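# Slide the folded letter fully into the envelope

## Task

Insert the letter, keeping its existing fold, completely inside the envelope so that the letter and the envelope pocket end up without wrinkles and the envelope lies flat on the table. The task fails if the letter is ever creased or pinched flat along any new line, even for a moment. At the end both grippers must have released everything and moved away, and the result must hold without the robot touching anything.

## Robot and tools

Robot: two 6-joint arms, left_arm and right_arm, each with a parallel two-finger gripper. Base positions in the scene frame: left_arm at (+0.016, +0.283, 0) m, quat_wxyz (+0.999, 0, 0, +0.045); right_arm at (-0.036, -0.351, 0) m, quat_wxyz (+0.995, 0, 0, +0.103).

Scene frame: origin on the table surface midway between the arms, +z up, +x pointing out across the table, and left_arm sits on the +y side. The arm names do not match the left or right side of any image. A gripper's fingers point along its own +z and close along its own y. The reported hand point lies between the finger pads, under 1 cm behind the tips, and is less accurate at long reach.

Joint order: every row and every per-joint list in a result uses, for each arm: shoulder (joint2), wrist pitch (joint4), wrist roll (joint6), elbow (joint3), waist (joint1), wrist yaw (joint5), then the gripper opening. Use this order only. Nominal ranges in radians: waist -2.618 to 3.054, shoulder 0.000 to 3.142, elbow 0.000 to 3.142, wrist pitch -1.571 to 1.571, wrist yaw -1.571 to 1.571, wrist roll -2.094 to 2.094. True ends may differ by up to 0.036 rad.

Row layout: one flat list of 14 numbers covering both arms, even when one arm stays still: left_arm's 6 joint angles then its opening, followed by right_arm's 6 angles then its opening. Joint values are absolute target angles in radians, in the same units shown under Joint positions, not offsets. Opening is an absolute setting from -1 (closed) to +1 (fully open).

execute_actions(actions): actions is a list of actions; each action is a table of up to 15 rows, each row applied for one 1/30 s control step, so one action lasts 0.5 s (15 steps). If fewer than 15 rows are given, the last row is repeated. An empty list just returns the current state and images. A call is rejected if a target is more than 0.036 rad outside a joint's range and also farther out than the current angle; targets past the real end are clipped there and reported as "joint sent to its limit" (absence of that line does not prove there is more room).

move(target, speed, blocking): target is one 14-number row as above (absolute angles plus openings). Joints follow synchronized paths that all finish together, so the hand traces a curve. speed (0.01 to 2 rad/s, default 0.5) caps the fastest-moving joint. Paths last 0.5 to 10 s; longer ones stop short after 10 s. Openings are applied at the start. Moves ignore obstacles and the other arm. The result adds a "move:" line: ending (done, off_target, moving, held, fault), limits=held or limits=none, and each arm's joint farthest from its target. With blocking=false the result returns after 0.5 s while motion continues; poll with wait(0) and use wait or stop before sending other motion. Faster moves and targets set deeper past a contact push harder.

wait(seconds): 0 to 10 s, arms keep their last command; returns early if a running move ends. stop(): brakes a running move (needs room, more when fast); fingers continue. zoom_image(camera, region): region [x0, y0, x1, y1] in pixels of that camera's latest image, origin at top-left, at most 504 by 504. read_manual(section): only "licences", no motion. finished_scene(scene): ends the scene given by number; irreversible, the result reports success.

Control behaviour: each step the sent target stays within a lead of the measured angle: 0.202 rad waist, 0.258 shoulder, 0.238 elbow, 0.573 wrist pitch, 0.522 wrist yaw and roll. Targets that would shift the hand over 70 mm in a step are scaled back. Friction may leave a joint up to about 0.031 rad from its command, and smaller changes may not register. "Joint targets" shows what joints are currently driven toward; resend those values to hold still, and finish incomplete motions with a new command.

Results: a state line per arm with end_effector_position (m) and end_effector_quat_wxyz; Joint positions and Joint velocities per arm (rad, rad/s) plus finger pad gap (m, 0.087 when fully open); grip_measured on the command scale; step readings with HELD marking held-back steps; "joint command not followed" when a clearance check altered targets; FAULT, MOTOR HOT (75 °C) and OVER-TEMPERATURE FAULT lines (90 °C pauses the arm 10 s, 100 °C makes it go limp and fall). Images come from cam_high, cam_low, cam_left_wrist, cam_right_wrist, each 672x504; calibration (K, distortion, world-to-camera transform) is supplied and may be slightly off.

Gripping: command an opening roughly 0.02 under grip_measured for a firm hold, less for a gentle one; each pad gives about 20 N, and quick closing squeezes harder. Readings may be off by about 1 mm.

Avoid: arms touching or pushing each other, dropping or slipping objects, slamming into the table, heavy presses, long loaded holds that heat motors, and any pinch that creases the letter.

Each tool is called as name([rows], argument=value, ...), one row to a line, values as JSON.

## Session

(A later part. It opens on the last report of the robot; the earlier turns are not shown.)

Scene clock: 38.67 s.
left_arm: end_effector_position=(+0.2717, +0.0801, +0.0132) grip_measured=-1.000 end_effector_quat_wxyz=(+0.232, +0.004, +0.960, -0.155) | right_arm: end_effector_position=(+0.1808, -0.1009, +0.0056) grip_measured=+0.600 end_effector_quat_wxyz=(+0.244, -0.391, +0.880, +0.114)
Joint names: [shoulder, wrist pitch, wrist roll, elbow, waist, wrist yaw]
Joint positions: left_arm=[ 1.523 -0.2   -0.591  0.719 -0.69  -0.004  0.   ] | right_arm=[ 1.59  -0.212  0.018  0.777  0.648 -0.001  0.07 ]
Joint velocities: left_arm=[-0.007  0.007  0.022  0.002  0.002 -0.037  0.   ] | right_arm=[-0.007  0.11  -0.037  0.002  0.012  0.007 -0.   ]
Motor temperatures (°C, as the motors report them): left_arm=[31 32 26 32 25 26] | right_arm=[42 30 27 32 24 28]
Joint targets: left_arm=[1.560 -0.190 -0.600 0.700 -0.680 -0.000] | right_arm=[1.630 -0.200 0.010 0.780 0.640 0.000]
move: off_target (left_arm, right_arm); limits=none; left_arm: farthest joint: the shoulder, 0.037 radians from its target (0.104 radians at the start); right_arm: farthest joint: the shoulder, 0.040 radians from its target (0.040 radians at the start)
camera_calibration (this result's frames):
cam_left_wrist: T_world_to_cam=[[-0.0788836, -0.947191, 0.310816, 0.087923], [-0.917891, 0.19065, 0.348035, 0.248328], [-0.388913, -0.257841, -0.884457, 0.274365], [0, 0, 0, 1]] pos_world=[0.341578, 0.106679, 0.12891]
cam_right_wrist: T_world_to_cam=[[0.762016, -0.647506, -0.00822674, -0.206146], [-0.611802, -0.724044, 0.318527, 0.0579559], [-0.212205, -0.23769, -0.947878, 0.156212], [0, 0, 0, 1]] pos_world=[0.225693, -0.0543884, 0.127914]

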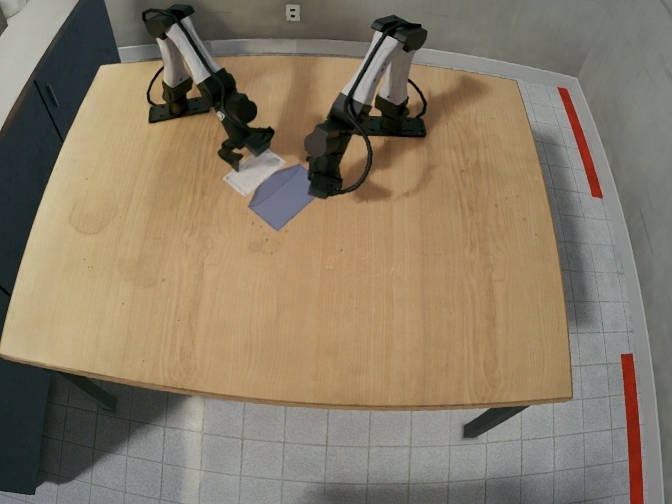

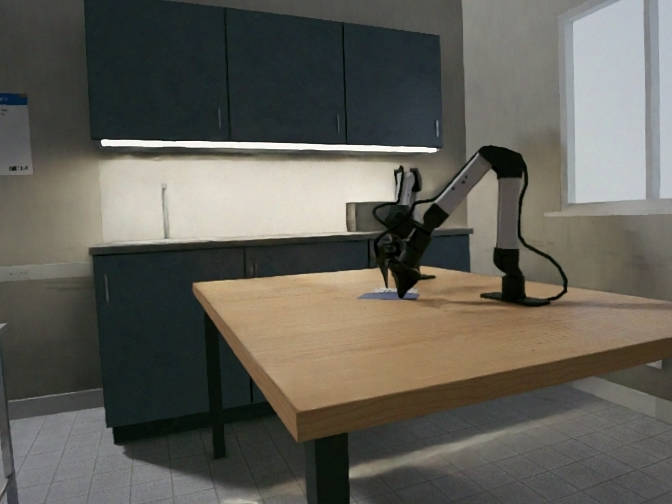

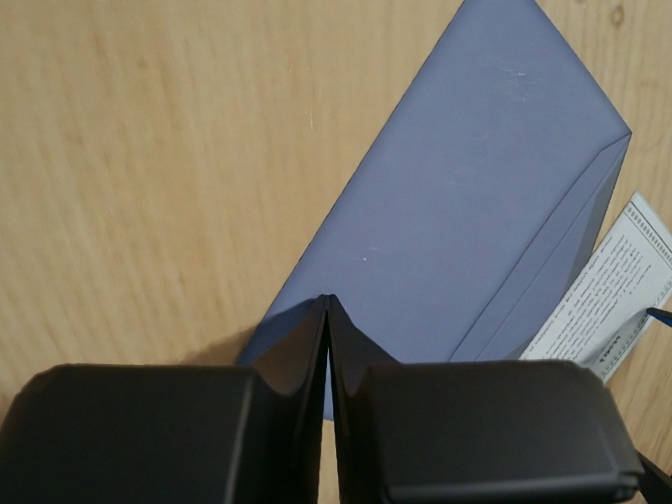

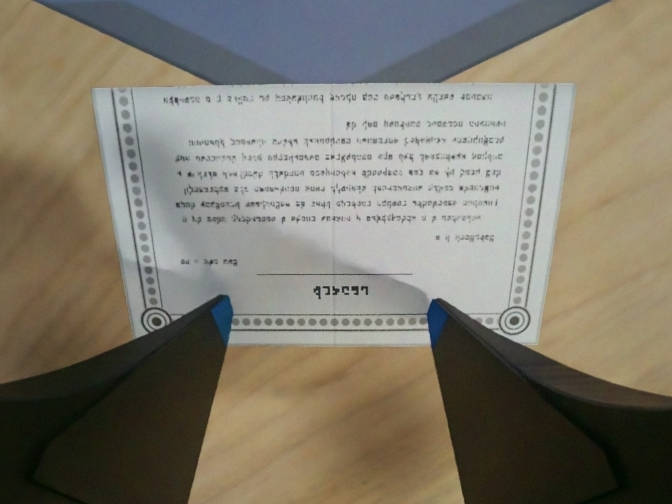

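move(target=[1.56,-0.19,-0.6,0.70,-0.68,0,-1, 1.83,-0.19,0.01,0.99,0.64,0,0.6], speed=0.1)

Scene clock: 41.43 s.
left_arm: end_effector_position=(+0.2717, +0.0801, +0.0132) grip_measured=-1.000 end_effector_quat_wxyz=(+0.232, +0.004, +0.960, -0.155) | right_arm: end_effector_position=(+0.2193, -0.0593, +0.0045) grip_measured=+0.600 end_effector_quat_wxyz=(+0.254, -0.390, +0.878, +0.114)
Joint names: [shoulder, wrist pitch, wrist roll, elbow, waist, wrist yaw]
Joint positions: left_arm=[ 1.523 -0.2   -0.591  0.719 -0.69  -0.004  0.   ] | right_arm=[ 1.782 -0.205  0.015  0.982  0.648  0.008  0.07 ]
Joint velocities: left_arm=[ 0.002  0.051 -0.11  -0.012  0.002 -0.066  0.   ] | right_arm=[ 0.012  0.022 -0.022 -0.002 -0.007 -0.022  0.   ]
Motor temperatures (°C, as the motors report them): left_arm=[31 32 26 32 25 26] | right_arm=[42 30 27 32 24 28]
Joint targets: left_arm=[1.560 -0.190 -0.600 0.700 -0.680 -0.000] | right_arm=[1.830 -0.190 0.010 0.990 0.640 -0.000]
move: off_target (left_arm, right_arm); limits=none; left_arm: farthest joint: the shoulder, 0.037 radians from its target (0.037 radians at the start); right_arm: farthest joint: the shoulder, 0.048 radians from its target (0.240 radians at the start)
camera_calibration (this result's frames):
cam_left_wrist: T_world_to_cam=[[-0.0788836, -0.947191, 0.310816, 0.087923], [-0.917891, 0.19065, 0.348035, 0.248328], [-0.388913, -0.257841, -0.884457, 0.274365], [0, 0, 0, 1]] pos_world=[0.341578, 0.106679, 0.12891]
cam_right_wrist: T_world_to_cam=[[0.760773, -0.649018, 0.00107412, -0.208398], [-0.619486, -0.725661, 0.299422, 0.113735], [-0.19355, -0.228457, -0.95412, 0.169705], [0, 0, 0, 1]] pos_world=[0.261847, -0.0139511, 0.128088]

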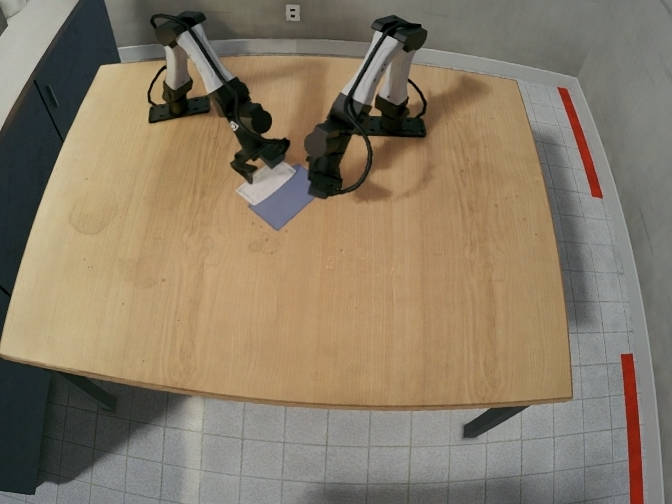

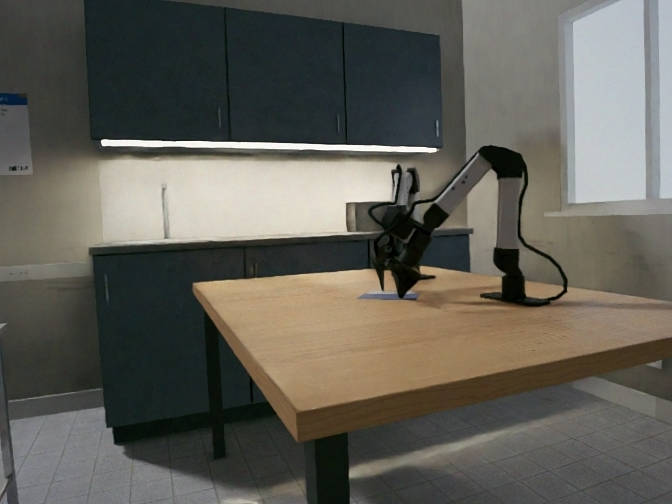

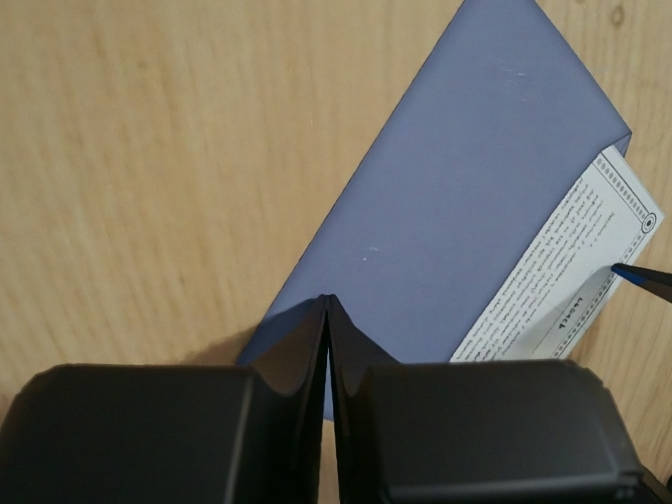

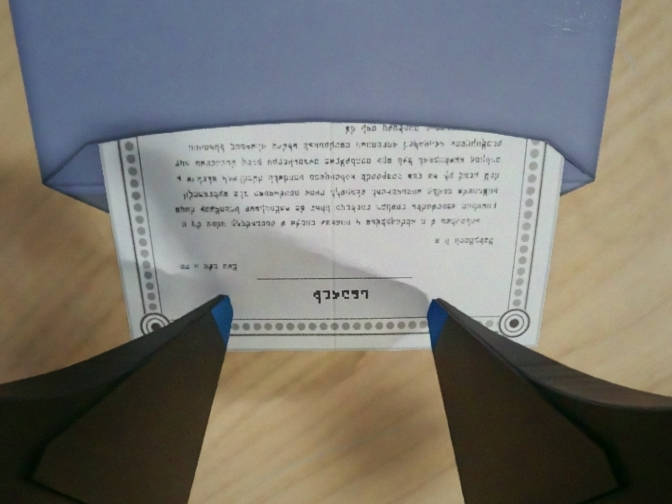

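In. Nudge left slightly, then push the edge.

execute_actions([
  [[1.56,-0.19,-0.6,0.70,-0.68,0,-1, 1.83,-0.19,0.01,0.99,0.675,0,0.6]],
  [[1.56,-0.19,-0.6,0.70,-0.68,0,-1, 1.72,-0.2,0.01,0.98,0.67,0,0.6]],
  [[1.56,-0.19,-0.6,0.70,-0.68,0,-1, 1.63,-0.2,0.01,0.87,0.67,0,1]],
  [[1.56,-0.19,-0.6,0.70,-0.68,0,-1, 1.68,-0.2,0.01,0.87,0.67,0,1]],
  [[1.56,-0.19,-0.6,0.70,-0.68,0,-1, 1.725,-0.2,0.01,0.87,0.67,0,1]],
])

move(target=[1.56,-0.19,-0.6,0.70,-0.68,0,-1, 1.85,-0.12,0.01,0.99,0.67,0,1], speed=0.08)

Scene clock: 44.07 s.
left_arm: end_effector_position=(+0.2717, +0.0801, +0.0132) grip_measured=-1.000 end_effector_quat_wxyz=(+0.232, +0.004, +0.960, -0.155) | right_arm: end_effector_position=(+0.2006, -0.0754, +0.0041) grip_measured=+1.000 end_effector_quat_wxyz=(+0.252, -0.396, +0.876, +0.112)
Joint names: [shoulder, wrist pitch, wrist roll, elbow, waist, wrist yaw]
Joint positions: left_arm=[ 1.523 -0.2   -0.591  0.719 -0.69  -0.004  0.   ] | right_arm=[ 1.702 -0.195  0.013  0.885  0.66   0.013  0.087]
Joint velocities: left_arm=[ 0.017 -0.051 -0.022  0.002  0.002 -0.125  0.   ] | right_arm=[ 0.012  0.037  0.051  0.002  0.002 -0.007  0.   ]
Motor temperatures (°C, as the motors report them): left_arm=[31 32 26 32 25 26] | right_arm=[42 31 27 32 24 28]
Joint targets: left_arm=[1.560 -0.190 -0.600 0.700 -0.680 0.000] | right_arm=[1.725 -0.200 0.010 0.870 0.670 0.000]
Step readings (joint positions; steps 1 to 15: 1st action; 16 to 30: 2nd action; 31 to 45: 3rd action; 46 to 60: 4th action; 61 to 75: 5th action):
0: left_arm=[1.523 -0.200 -0.591 0.719 -0.690 -0.004] | right_arm=[1.782 -0.205 0.015 0.982 0.648 0.008]
1: left_arm=[1.523 -0.200 -0.591 0.719 -0.690 -0.004] | right_arm=[1.782 -0.205 0.015 0.982 0.649 0.009]
2: left_arm=[1.523 -0.200 -0.591 0.719 -0.690 -0.004] | right_arm=[1.782 -0.203 0.015 0.982 0.652 0.012]
4: left_arm=[1.523 -0.200 -0.591 0.719 -0.690 -0.004] | right_arm=[1.785 -0.197 0.013 0.982 0.657 0.014]
8: left_arm=[1.523 -0.200 -0.591 0.719 -0.690 -0.004] | right_arm=[1.785 -0.192 0.013 0.982 0.659 0.014]
15: left_arm=[1.523 -0.200 -0.591 0.719 -0.690 -0.004] | right_arm=[1.786 -0.191 0.013 0.982 0.660 0.014]
16: left_arm=[1.523 -0.200 -0.591 0.719 -0.690 -0.004] | right_arm=[1.780 -0.192 0.013 0.982 0.660 0.014]
17: left_arm=[1.523 -0.200 -0.591 0.719 -0.690 -0.004] | right_arm=[1.772 -0.198 0.013 0.982 0.660 0.014]
19: left_arm=[1.523 -0.200 -0.591 0.719 -0.690 -0.004] | right_arm=[1.752 -0.199 0.013 0.982 0.660 0.013]
23: left_arm=[1.523 -0.200 -0.591 0.719 -0.690 -0.004] | right_arm=[1.738 -0.199 0.013 0.982 0.660 0.013]
30: left_arm=[1.523 -0.200 -0.591 0.719 -0.690 -0.004] | right_arm=[1.738 -0.199 0.013 0.982 0.660 0.013]
31: left_arm=[1.523 -0.200 -0.591 0.719 -0.690 -0.004] | right_arm=[1.727 -0.189 0.013 0.966 0.660 0.013]
32: left_arm=[1.523 -0.200 -0.591 0.719 -0.690 -0.004] | right_arm=[1.702 -0.187 0.013 0.937 0.660 0.013]
34: left_arm=[1.523 -0.200 -0.591 0.719 -0.690 -0.004] | right_arm=[1.661 -0.199 0.013 0.895 0.660 0.013]
38: left_arm=[1.523 -0.200 -0.591 0.719 -0.690 -0.004] | right_arm=[1.651 -0.204 0.013 0.885 0.660 0.013]
45: left_arm=[1.523 -0.200 -0.591 0.719 -0.690 -0.004] | right_arm=[1.651 -0.204 0.013 0.885 0.660 0.013]
46: left_arm=[1.523 -0.200 -0.591 0.719 -0.690 -0.004] | right_arm=[1.651 -0.204 0.013 0.885 0.660 0.013]
47: left_arm=[1.523 -0.200 -0.591 0.719 -0.690 -0.004] | right_arm=[1.651 -0.204 0.013 0.885 0.660 0.013]
49: left_arm=[1.523 -0.200 -0.591 0.719 -0.690 -0.004] | right_arm=[1.651 -0.204 0.013 0.885 0.660 0.013]
53: left_arm=[1.523 -0.200 -0.591 0.719 -0.690 -0.004] | right_arm=[1.651 -0.204 0.013 0.885 0.660 0.013]
60: left_arm=[1.523 -0.200 -0.591 0.719 -0.690 -0.004] | right_arm=[1.651 -0.204 0.013 0.885 0.660 0.013]
61: left_arm=[1.523 -0.200 -0.591 0.719 -0.690 -0.004] | right_arm=[1.657 -0.202 0.013 0.885 0.660 0.013]
62: left_arm=[1.523 -0.200 -0.591 0.719 -0.690 -0.004] | right_arm=[1.667 -0.197 0.013 0.885 0.660 0.013]
64: left_arm=[1.523 -0.200 -0.591 0.719 -0.690 -0.004] | right_arm=[1.695 -0.198 0.013 0.885 0.660 0.013]
68: left_arm=[1.523 -0.200 -0.591 0.719 -0.690 -0.004] | right_arm=[1.702 -0.195 0.013 0.885 0.660 0.013]
75: Joint positions above
camera_calibration (this result's frames):
cam_left_wrist: T_world_to_cam=[[-0.0788836, -0.947191, 0.310816, 0.087923], [-0.917891, 0.19065, 0.348035, 0.248328], [-0.388913, -0.257841, -0.884457, 0.274365], [0, 0, 0, 1]] pos_world=[0.341578, 0.106679, 0.12891]
cam_right_wrist: T_world_to_cam=[[0.768504, -0.639808, 0.00695598, -0.205496], [-0.610975, -0.730556, 0.304954, 0.0884388], [-0.19003, -0.238609, -0.952342, 0.160596], [0, 0, 0, 1]] pos_world=[0.242476, -0.0285489, 0.127402]

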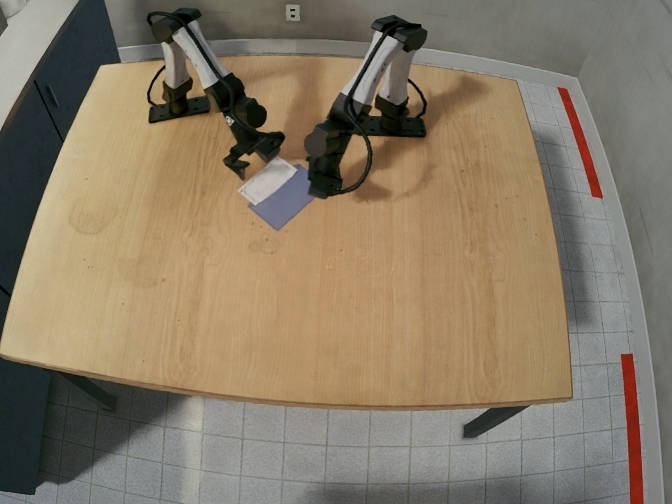

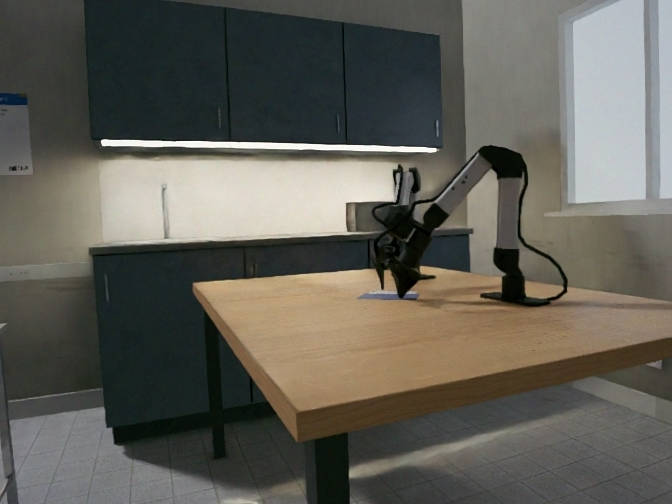

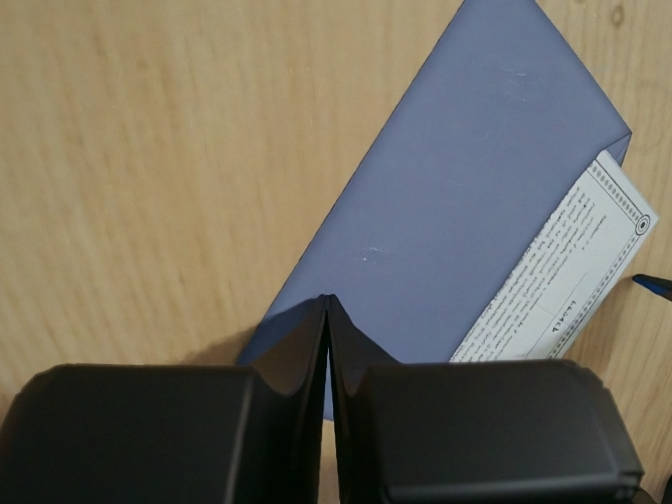

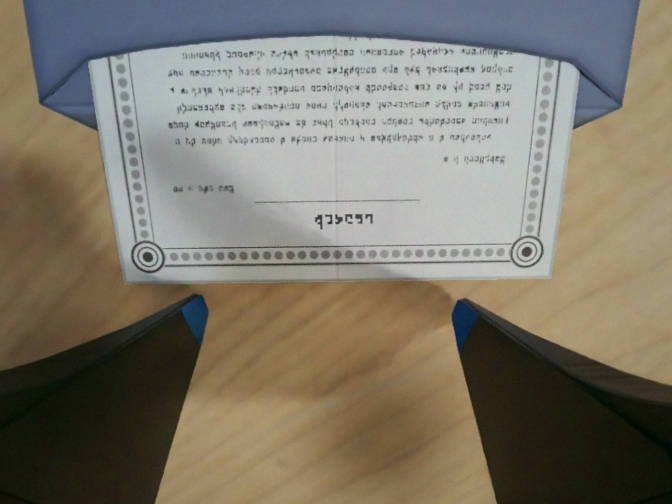

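Scene clock: 46.33 s.
left_arm: end_effector_position=(+0.2717, +0.0801, +0.0132) grip_measured=-1.000 end_effector_quat_wxyz=(+0.232, +0.004, +0.960, -0.155) | right_arm: end_effector_position=(+0.2235, -0.0484, +0.0041) grip_measured=+1.000 end_effector_quat_wxyz=(+0.272, -0.393, +0.870, +0.121)
Joint names: [shoulder, wrist pitch, wrist roll, elbow, waist, wrist yaw]
Joint positions: left_arm=[ 1.523 -0.2   -0.591  0.719 -0.69  -0.004  0.   ] | right_arm=[ 1.798 -0.149  0.013  0.981  0.66   0.013  0.087]
Joint velocities: left_arm=[-0.017 -0.066 -0.022 -0.007  0.007  0.007  0.   ] | right_arm=[-0.012 -0.081 -0.037 -0.002  0.002 -0.037  0.   ]
Motor temperatures (°C, as the motors report them): left_arm=[31 32 26 32 25 26] | right_arm=[41 31 27 32 24 28]
Joint targets: left_arm=[1.560 -0.190 -0.600 0.700 -0.680 -0.000] | right_arm=[1.850 -0.120 0.010 0.990 0.670 -0.000]
move: off_target (left_arm, right_arm); limits=none; left_arm: farthest joint: the shoulder, 0.037 radians from its target (0.037 radians at the start); right_arm: farthest joint: the shoulder, 0.052 radians from its target (0.148 radians at the start)
camera_calibration (this result's frames):
cam_left_wrist: T_world_to_cam=[[-0.0788836, -0.947191, 0.310816, 0.087923], [-0.917891, 0.19065, 0.348035, 0.248328], [-0.388913, -0.257841, -0.884457, 0.274365], [0, 0, 0, 1]] pos_world=[0.341578, 0.106679, 0.12891]
cam_right_wrist: T_world_to_cam=[[0.768293, -0.640056, 0.00740819, -0.205821], [-0.619301, -0.740354, 0.261423, 0.123788], [-0.161841, -0.205437, -0.965196, 0.166707], [0, 0, 0, 1]] pos_world=[0.261773, -0.00584258, 0.130069]

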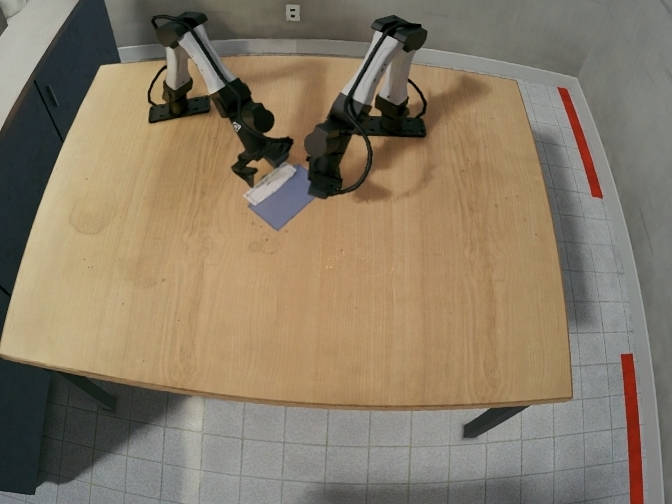

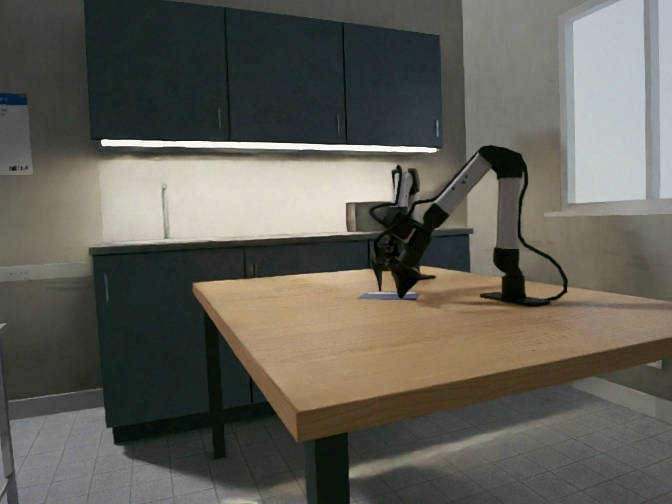

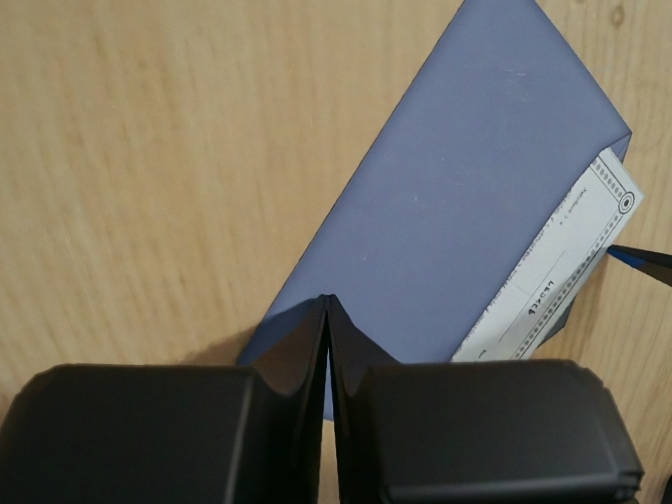

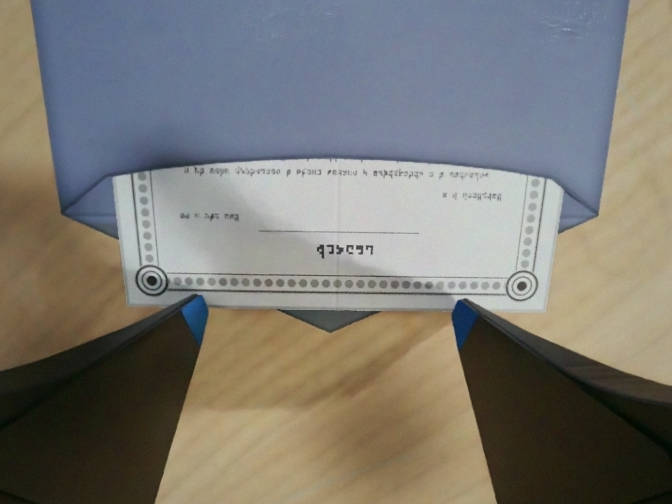

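move(target=[1.56,-0.19,-0.6,0.70,-0.68,0,-1, 1.865,-0.06,0.01,0.99,0.66,0,1], speed=0.08)

move(target=[1.3,-0.19,-0.6,0.70,-0.68,0,-1, 1.68,-0.15,0.01,0.98,0.66,0,1])

move(target=[1.0,-0.19,0,0.70,0,0,-1, 2.12,-1.04,1.48,1.62,0.545,0,-1], speed=0.8)

Scene clock: 47.93 s.
left_arm: end_effector_position=(+0.2717, +0.0801, +0.0132) grip_measured=-1.000 end_effector_quat_wxyz=(+0.232, +0.004, +0.960, -0.155) | right_arm: end_effector_position=(+0.2312, -0.0393, +0.0043) grip_measured=+1.000 end_effector_quat_wxyz=(+0.291, -0.391, +0.864, +0.130)
Joint names: [shoulder, wrist pitch, wrist roll, elbow, waist, wrist yaw]
Joint positions: left_arm=[ 1.523 -0.2   -0.591  0.719 -0.69  -0.004  0.   ] | right_arm=[ 1.815 -0.088  0.013  0.981  0.66   0.013  0.087]
Joint velocities: left_arm=[-0.007 -0.066  0.022 -0.002  0.002 -0.037  0.   ] | right_arm=[-0.022 -0.022 -0.022 -0.007  0.002  0.007  0.   ]
Motor temperatures (°C, as the motors report them): left_arm=[31 32 26 32 25 26] | right_arm=[41 31 27 33 24 28]
Joint targets: left_arm=[1.560 -0.190 -0.600 0.700 -0.680 0.000] | right_arm=[1.865 -0.060 0.010 0.990 0.660 0.000]
move: off_target (left_arm, right_arm); limits=none; left_arm: farthest joint: the shoulder, 0.037 radians from its target (0.037 radians at the start); right_arm: farthest joint: the shoulder, 0.050 radians from its target (0.067 radians at the start)
camera_calibration (this result's frames):
cam_left_wrist: T_world_to_cam=[[-0.0788836, -0.947191, 0.310816, 0.087923], [-0.917891, 0.19065, 0.348035, 0.248328], [-0.388913, -0.257841, -0.884457, 0.274365], [0, 0, 0, 1]] pos_world=[0.341578, 0.106679, 0.12891]
cam_right_wrist: T_world_to_cam=[[0.768078, -0.640308, 0.0078271, -0.205901], [-0.62607, -0.748319, 0.219215, 0.136612], [-0.134508, -0.173274, -0.975645, 0.165016], [0, 0, 0, 1]] pos_world=[0.265873, -0.00101789, 0.132661]

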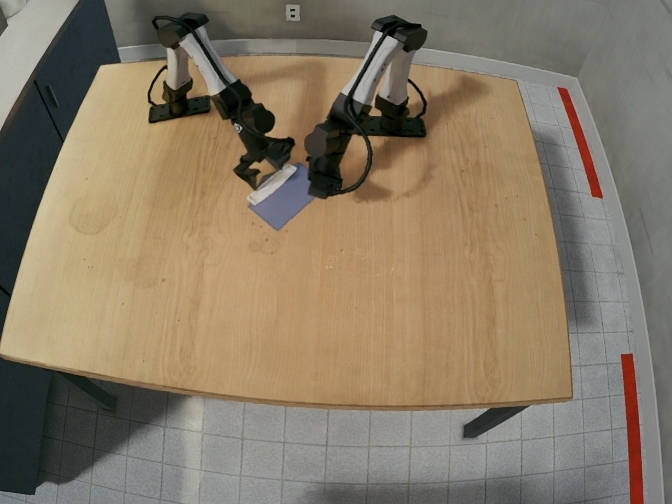

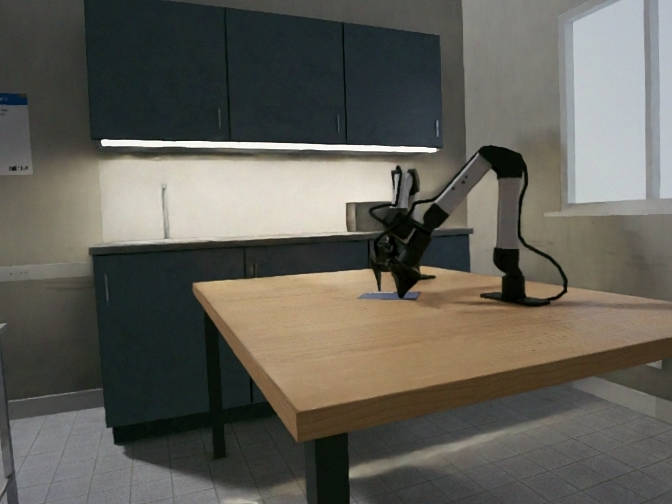

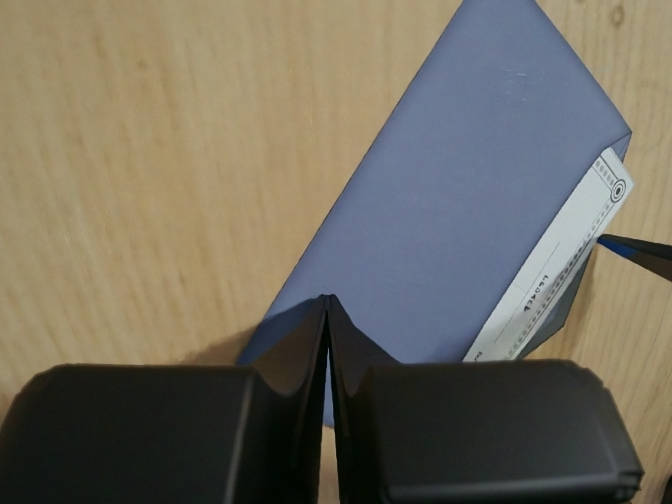

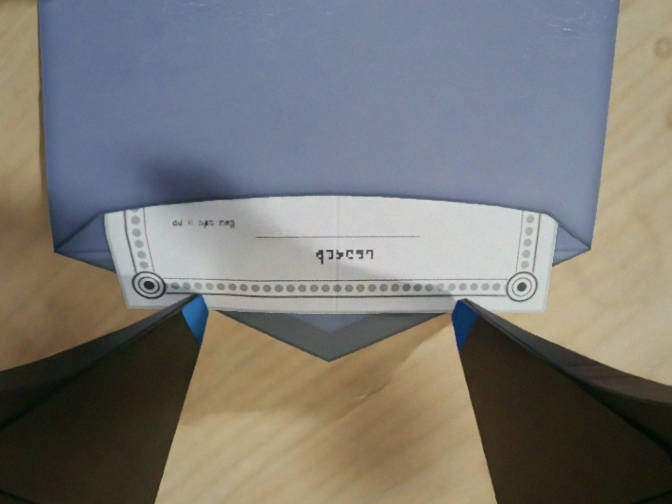

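Scene clock: 49.03 s.
left_arm: end_effector_position=(+0.2839, +0.0717, +0.0797) grip_measured=-1.000 end_effector_quat_wxyz=(+0.316, +0.004, +0.925, -0.212) | right_arm: end_effector_position=(+0.2300, -0.0408, +0.0427) grip_measured=+1.000 end_effector_quat_wxyz=(+0.317, -0.386, +0.855, +0.142)
Joint names: [shoulder, wrist pitch, wrist roll, elbow, waist, wrist yaw]
Joint positions: left_arm=[ 1.313 -0.197 -0.591  0.719 -0.69  -0.004  0.   ] | right_arm=[ 1.699 -0.144  0.013  0.981  0.66   0.013  0.087]
Joint velocities: left_arm=[ 0.012 -0.037  0.022  0.012  0.012  0.007  0.   ] | right_arm=[ 0.002 -0.022 -0.051 -0.002 -0.007  0.081  0.   ]
Motor temperatures (°C, as the motors report them): left_arm=[31 32 26 32 25 26] | right_arm=[42 31 27 33 24 28]
Joint targets: left_arm=[1.300 -0.190 -0.600 0.700 -0.680 -0.000] | right_arm=[1.680 -0.150 0.010 0.980 0.660 -0.000]
move: done; limits=none; left_arm: farthest joint: the elbow, 0.019 radians from its target (0.019 radians at the start); right_arm: farthest joint: the shoulder, 0.019 radians from its target (0.135 radians at the start)
camera_calibration (this result's frames):
cam_left_wrist: T_world_to_cam=[[-0.142053, -0.90388, 0.403513, 0.0677155], [-0.962532, 0.221257, 0.156772, 0.263739], [-0.230983, -0.366124, -0.901443, 0.300052], [0, 0, 0, 1]] pos_world=[0.332783, 0.112709, 0.201809]
cam_right_wrist: T_world_to_cam=[[0.767762, -0.640681, 0.00838305, -0.20615], [-0.633474, -0.757031, 0.160047, 0.130222], [-0.0961928, -0.128188, -0.987074, 0.195565], [0, 0, 0, 1]] pos_world=[0.259578, -0.00842522, 0.173923]

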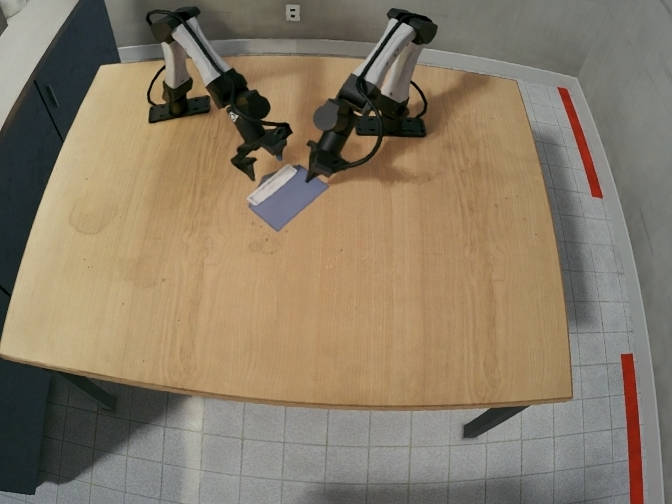

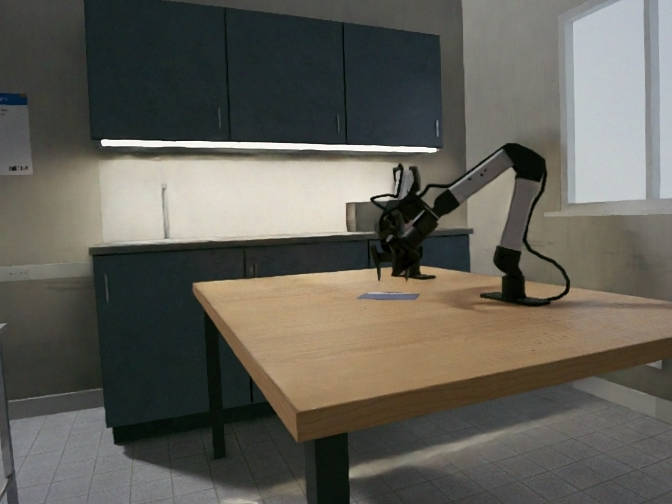

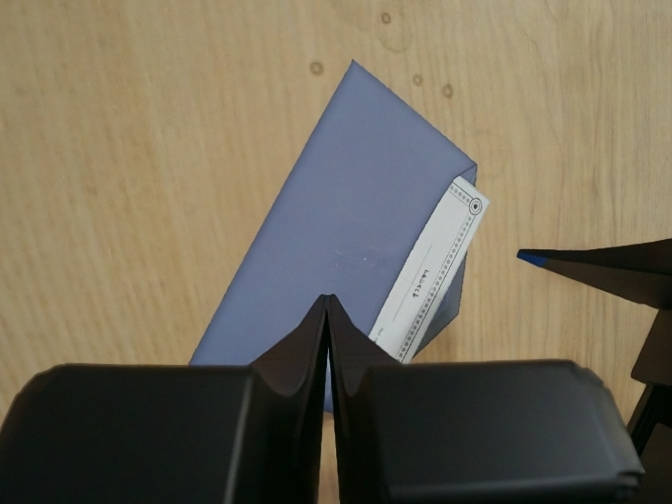

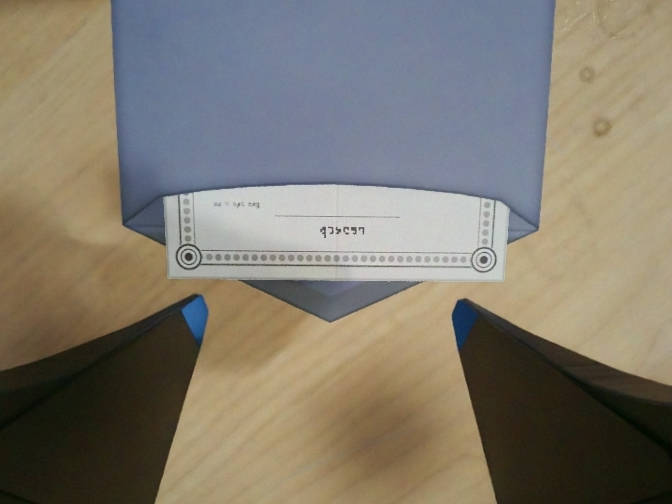

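Scene clock: 51.73 s.
left_arm: end_effector_position=(+0.3477, +0.3090, +0.1684) grip_measured=-1.000 end_effector_quat_wxyz=(+0.512, -0.038, +0.858, +0.019) | right_arm: end_effector_position=(+0.2285, -0.0456, +0.0252) grip_measured=-0.990 end_effector_quat_wxyz=(+0.014, +0.348, +0.937, +0.013)
Joint names: [shoulder, wrist pitch, wrist roll, elbow, waist, wrist yaw]
Joint positions: left_arm=[ 1.016 -0.198 -0.009  0.719 -0.01  -0.002  0.   ] | right_arm=[ 2.102 -1.031  1.471  1.598  0.554  0.013  0.   ]
Joint velocities: left_arm=[ 0.017  0.007 -0.066  0.007 -0.027 -0.037  0.   ] | right_arm=[-0.017  0.051 -0.066 -0.012  0.007 -0.066 -0.001]
Motor temperatures (°C, as the motors report them): left_arm=[31 32 26 32 25 26] | right_arm=[42 31 27 33 24 28]
Joint targets: left_arm=[1.000 -0.190 -0.000 0.700 -0.000 -0.000] | right_arm=[2.120 -1.040 1.480 1.620 0.545 0.000]
move: off_target (right_arm); limits=none; left_arm: farthest joint: the elbow, 0.019 radians from its target (0.019 radians at the start); right_arm: farthest joint: the elbow, 0.022 radians from its target (0.639 radians at the start)
camera_calibration (this result's frames):
cam_left_wrist: T_world_to_cam=[[0.0775971, -0.996791, 0.0196462, 0.272458], [-0.973902, -0.0800016, -0.212403, 0.417887], [0.213293, -0.00265158, -0.976985, 0.227605], [0, 0, 0, 1]] pos_world=[0.337293, 0.305619, 0.305774]
cam_right_wrist: T_world_to_cam=[[-0.632363, -0.773289, -0.0462665, 0.107334], [-0.531906, 0.389998, 0.75165, 0.142562], [-0.563199, 0.499925, -0.657938, 0.304602], [0, 0, 0, 1]] pos_world=[0.315255, -0.124876, 0.0982182]

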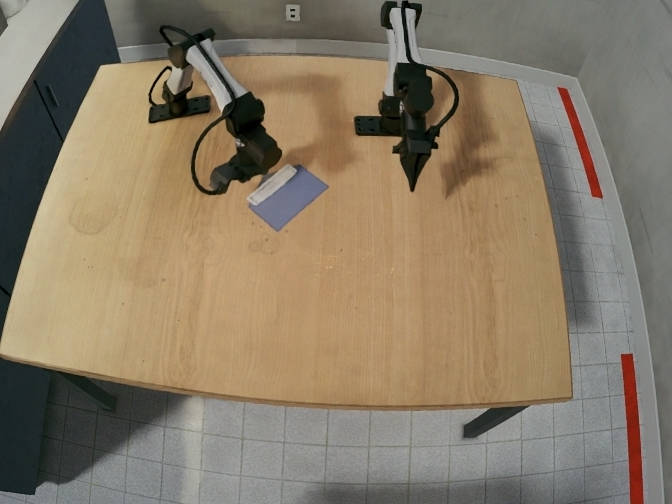

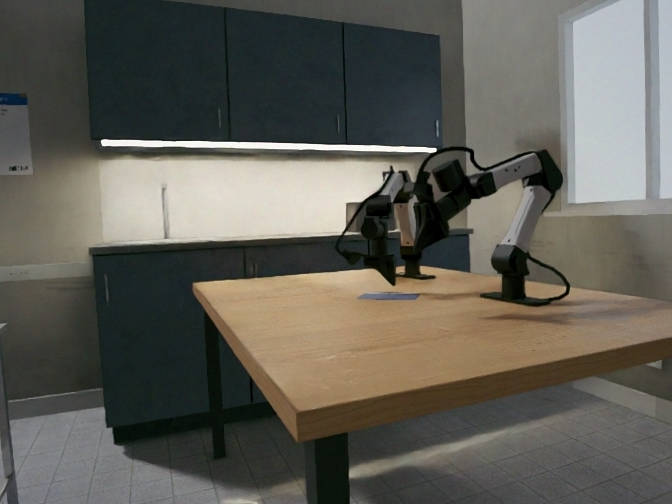

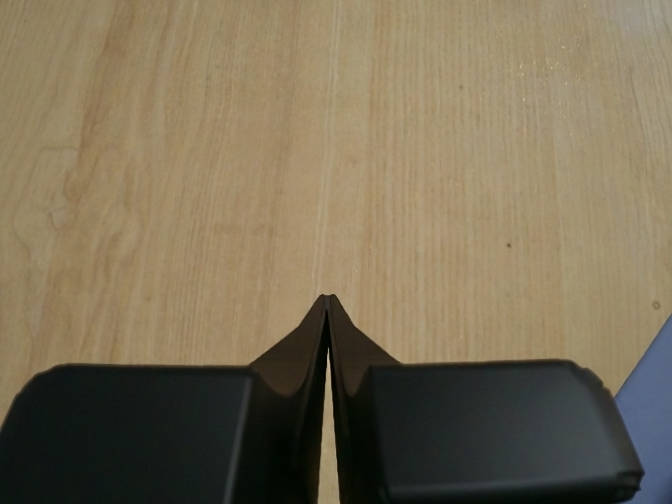

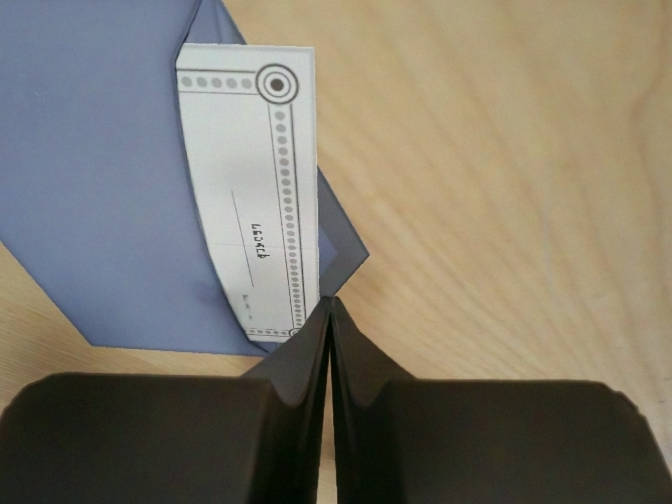

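move(target=[1.0,-0.19,0,0.70,0,0,-1, 2.14,-0.965,1.48,1.52,0.555,0,-1], speed=0.15)

Scene clock: 52.73 s.
left_arm: end_effector_position=(+0.3477, +0.3090, +0.1684) grip_measured=-1.000 end_effector_quat_wxyz=(+0.512, -0.038, +0.858, +0.019) | right_arm: end_effector_position=(+0.2216, -0.0517, +0.0024) grip_measured=-0.990 end_effector_quat_wxyz=(+0.006, +0.348, +0.937, -0.001)
Joint names: [shoulder, wrist pitch, wrist roll, elbow, waist, wrist yaw]
Joint positions: left_arm=[ 1.016 -0.198 -0.008  0.719 -0.01  -0.002  0.   ] | right_arm=[ 2.124 -0.98   1.471  1.537  0.554  0.011  0.   ]
Joint velocities: left_arm=[ 0.002  0.051  0.007  0.002  0.002 -0.125  0.   ] | right_arm=[-0.017  0.037 -0.022  0.002  0.012 -0.066 -0.001]
Motor temperatures (°C, as the motors report them): left_arm=[31 32 26 33 25 26] | right_arm=[42 31 27 33 24 28]
Joint targets: left_arm=[1.000 -0.190 0.000 0.700 0.000 0.000] | right_arm=[2.140 -0.965 1.480 1.520 0.555 0.000]
move: done; limits=none; left_arm: farthest joint: the elbow, 0.019 radians from its target (0.019 radians at the start); right_arm: farthest joint: the elbow, 0.017 radians from its target (0.078 radians at the start)
camera_calibration (this result's frames):
cam_left_wrist: T_world_to_cam=[[0.0774171, -0.996812, 0.0193105, 0.2726], [-0.973922, -0.0797541, -0.212403, 0.417818], [0.213266, -0.00236329, -0.976991, 0.227526], [0, 0, 0, 1]] pos_world=[0.337294, 0.305591, 0.305773]
cam_right_wrist: T_world_to_cam=[[-0.633666, -0.77346, -0.0150676, 0.0974348], [-0.513517, 0.405978, 0.755964, 0.155256], [-0.578591, 0.486766, -0.65444, 0.291479], [0, 0, 0, 1]] pos_world=[0.310115, -0.129551, 0.0748554]

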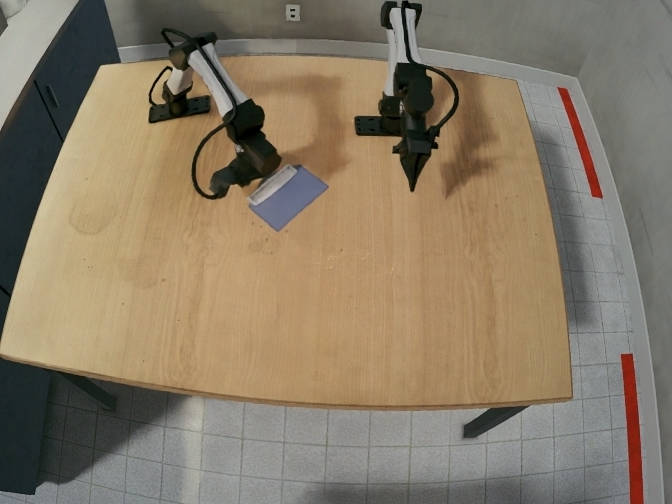

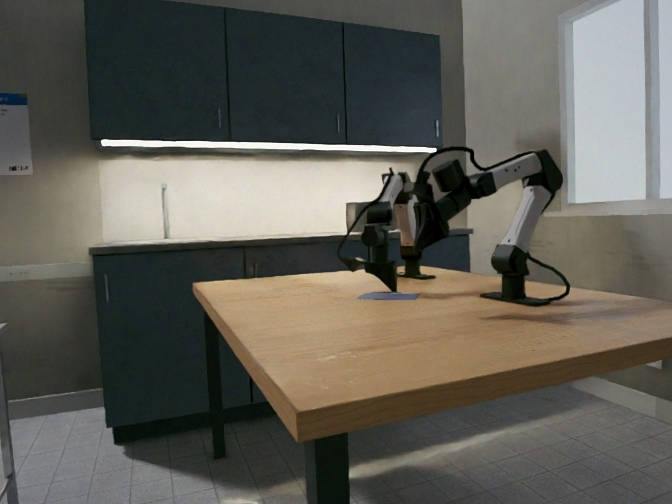

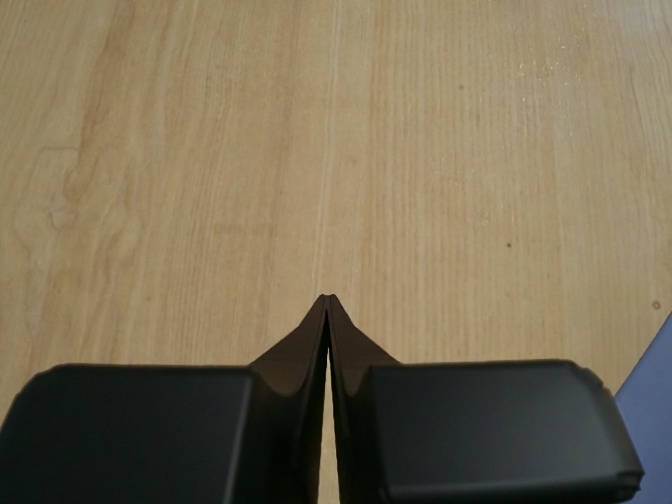

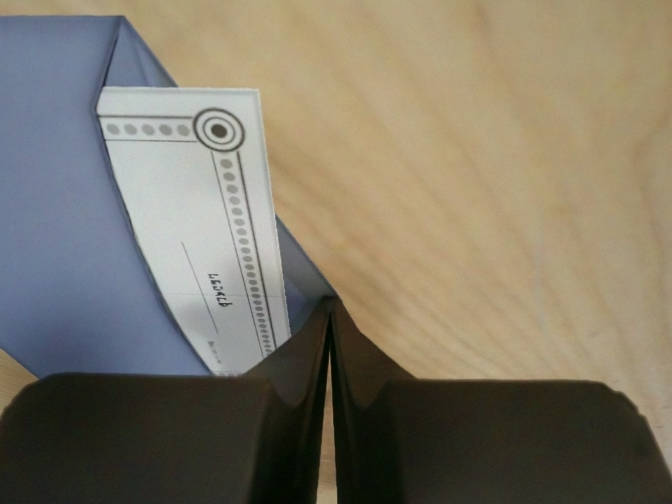

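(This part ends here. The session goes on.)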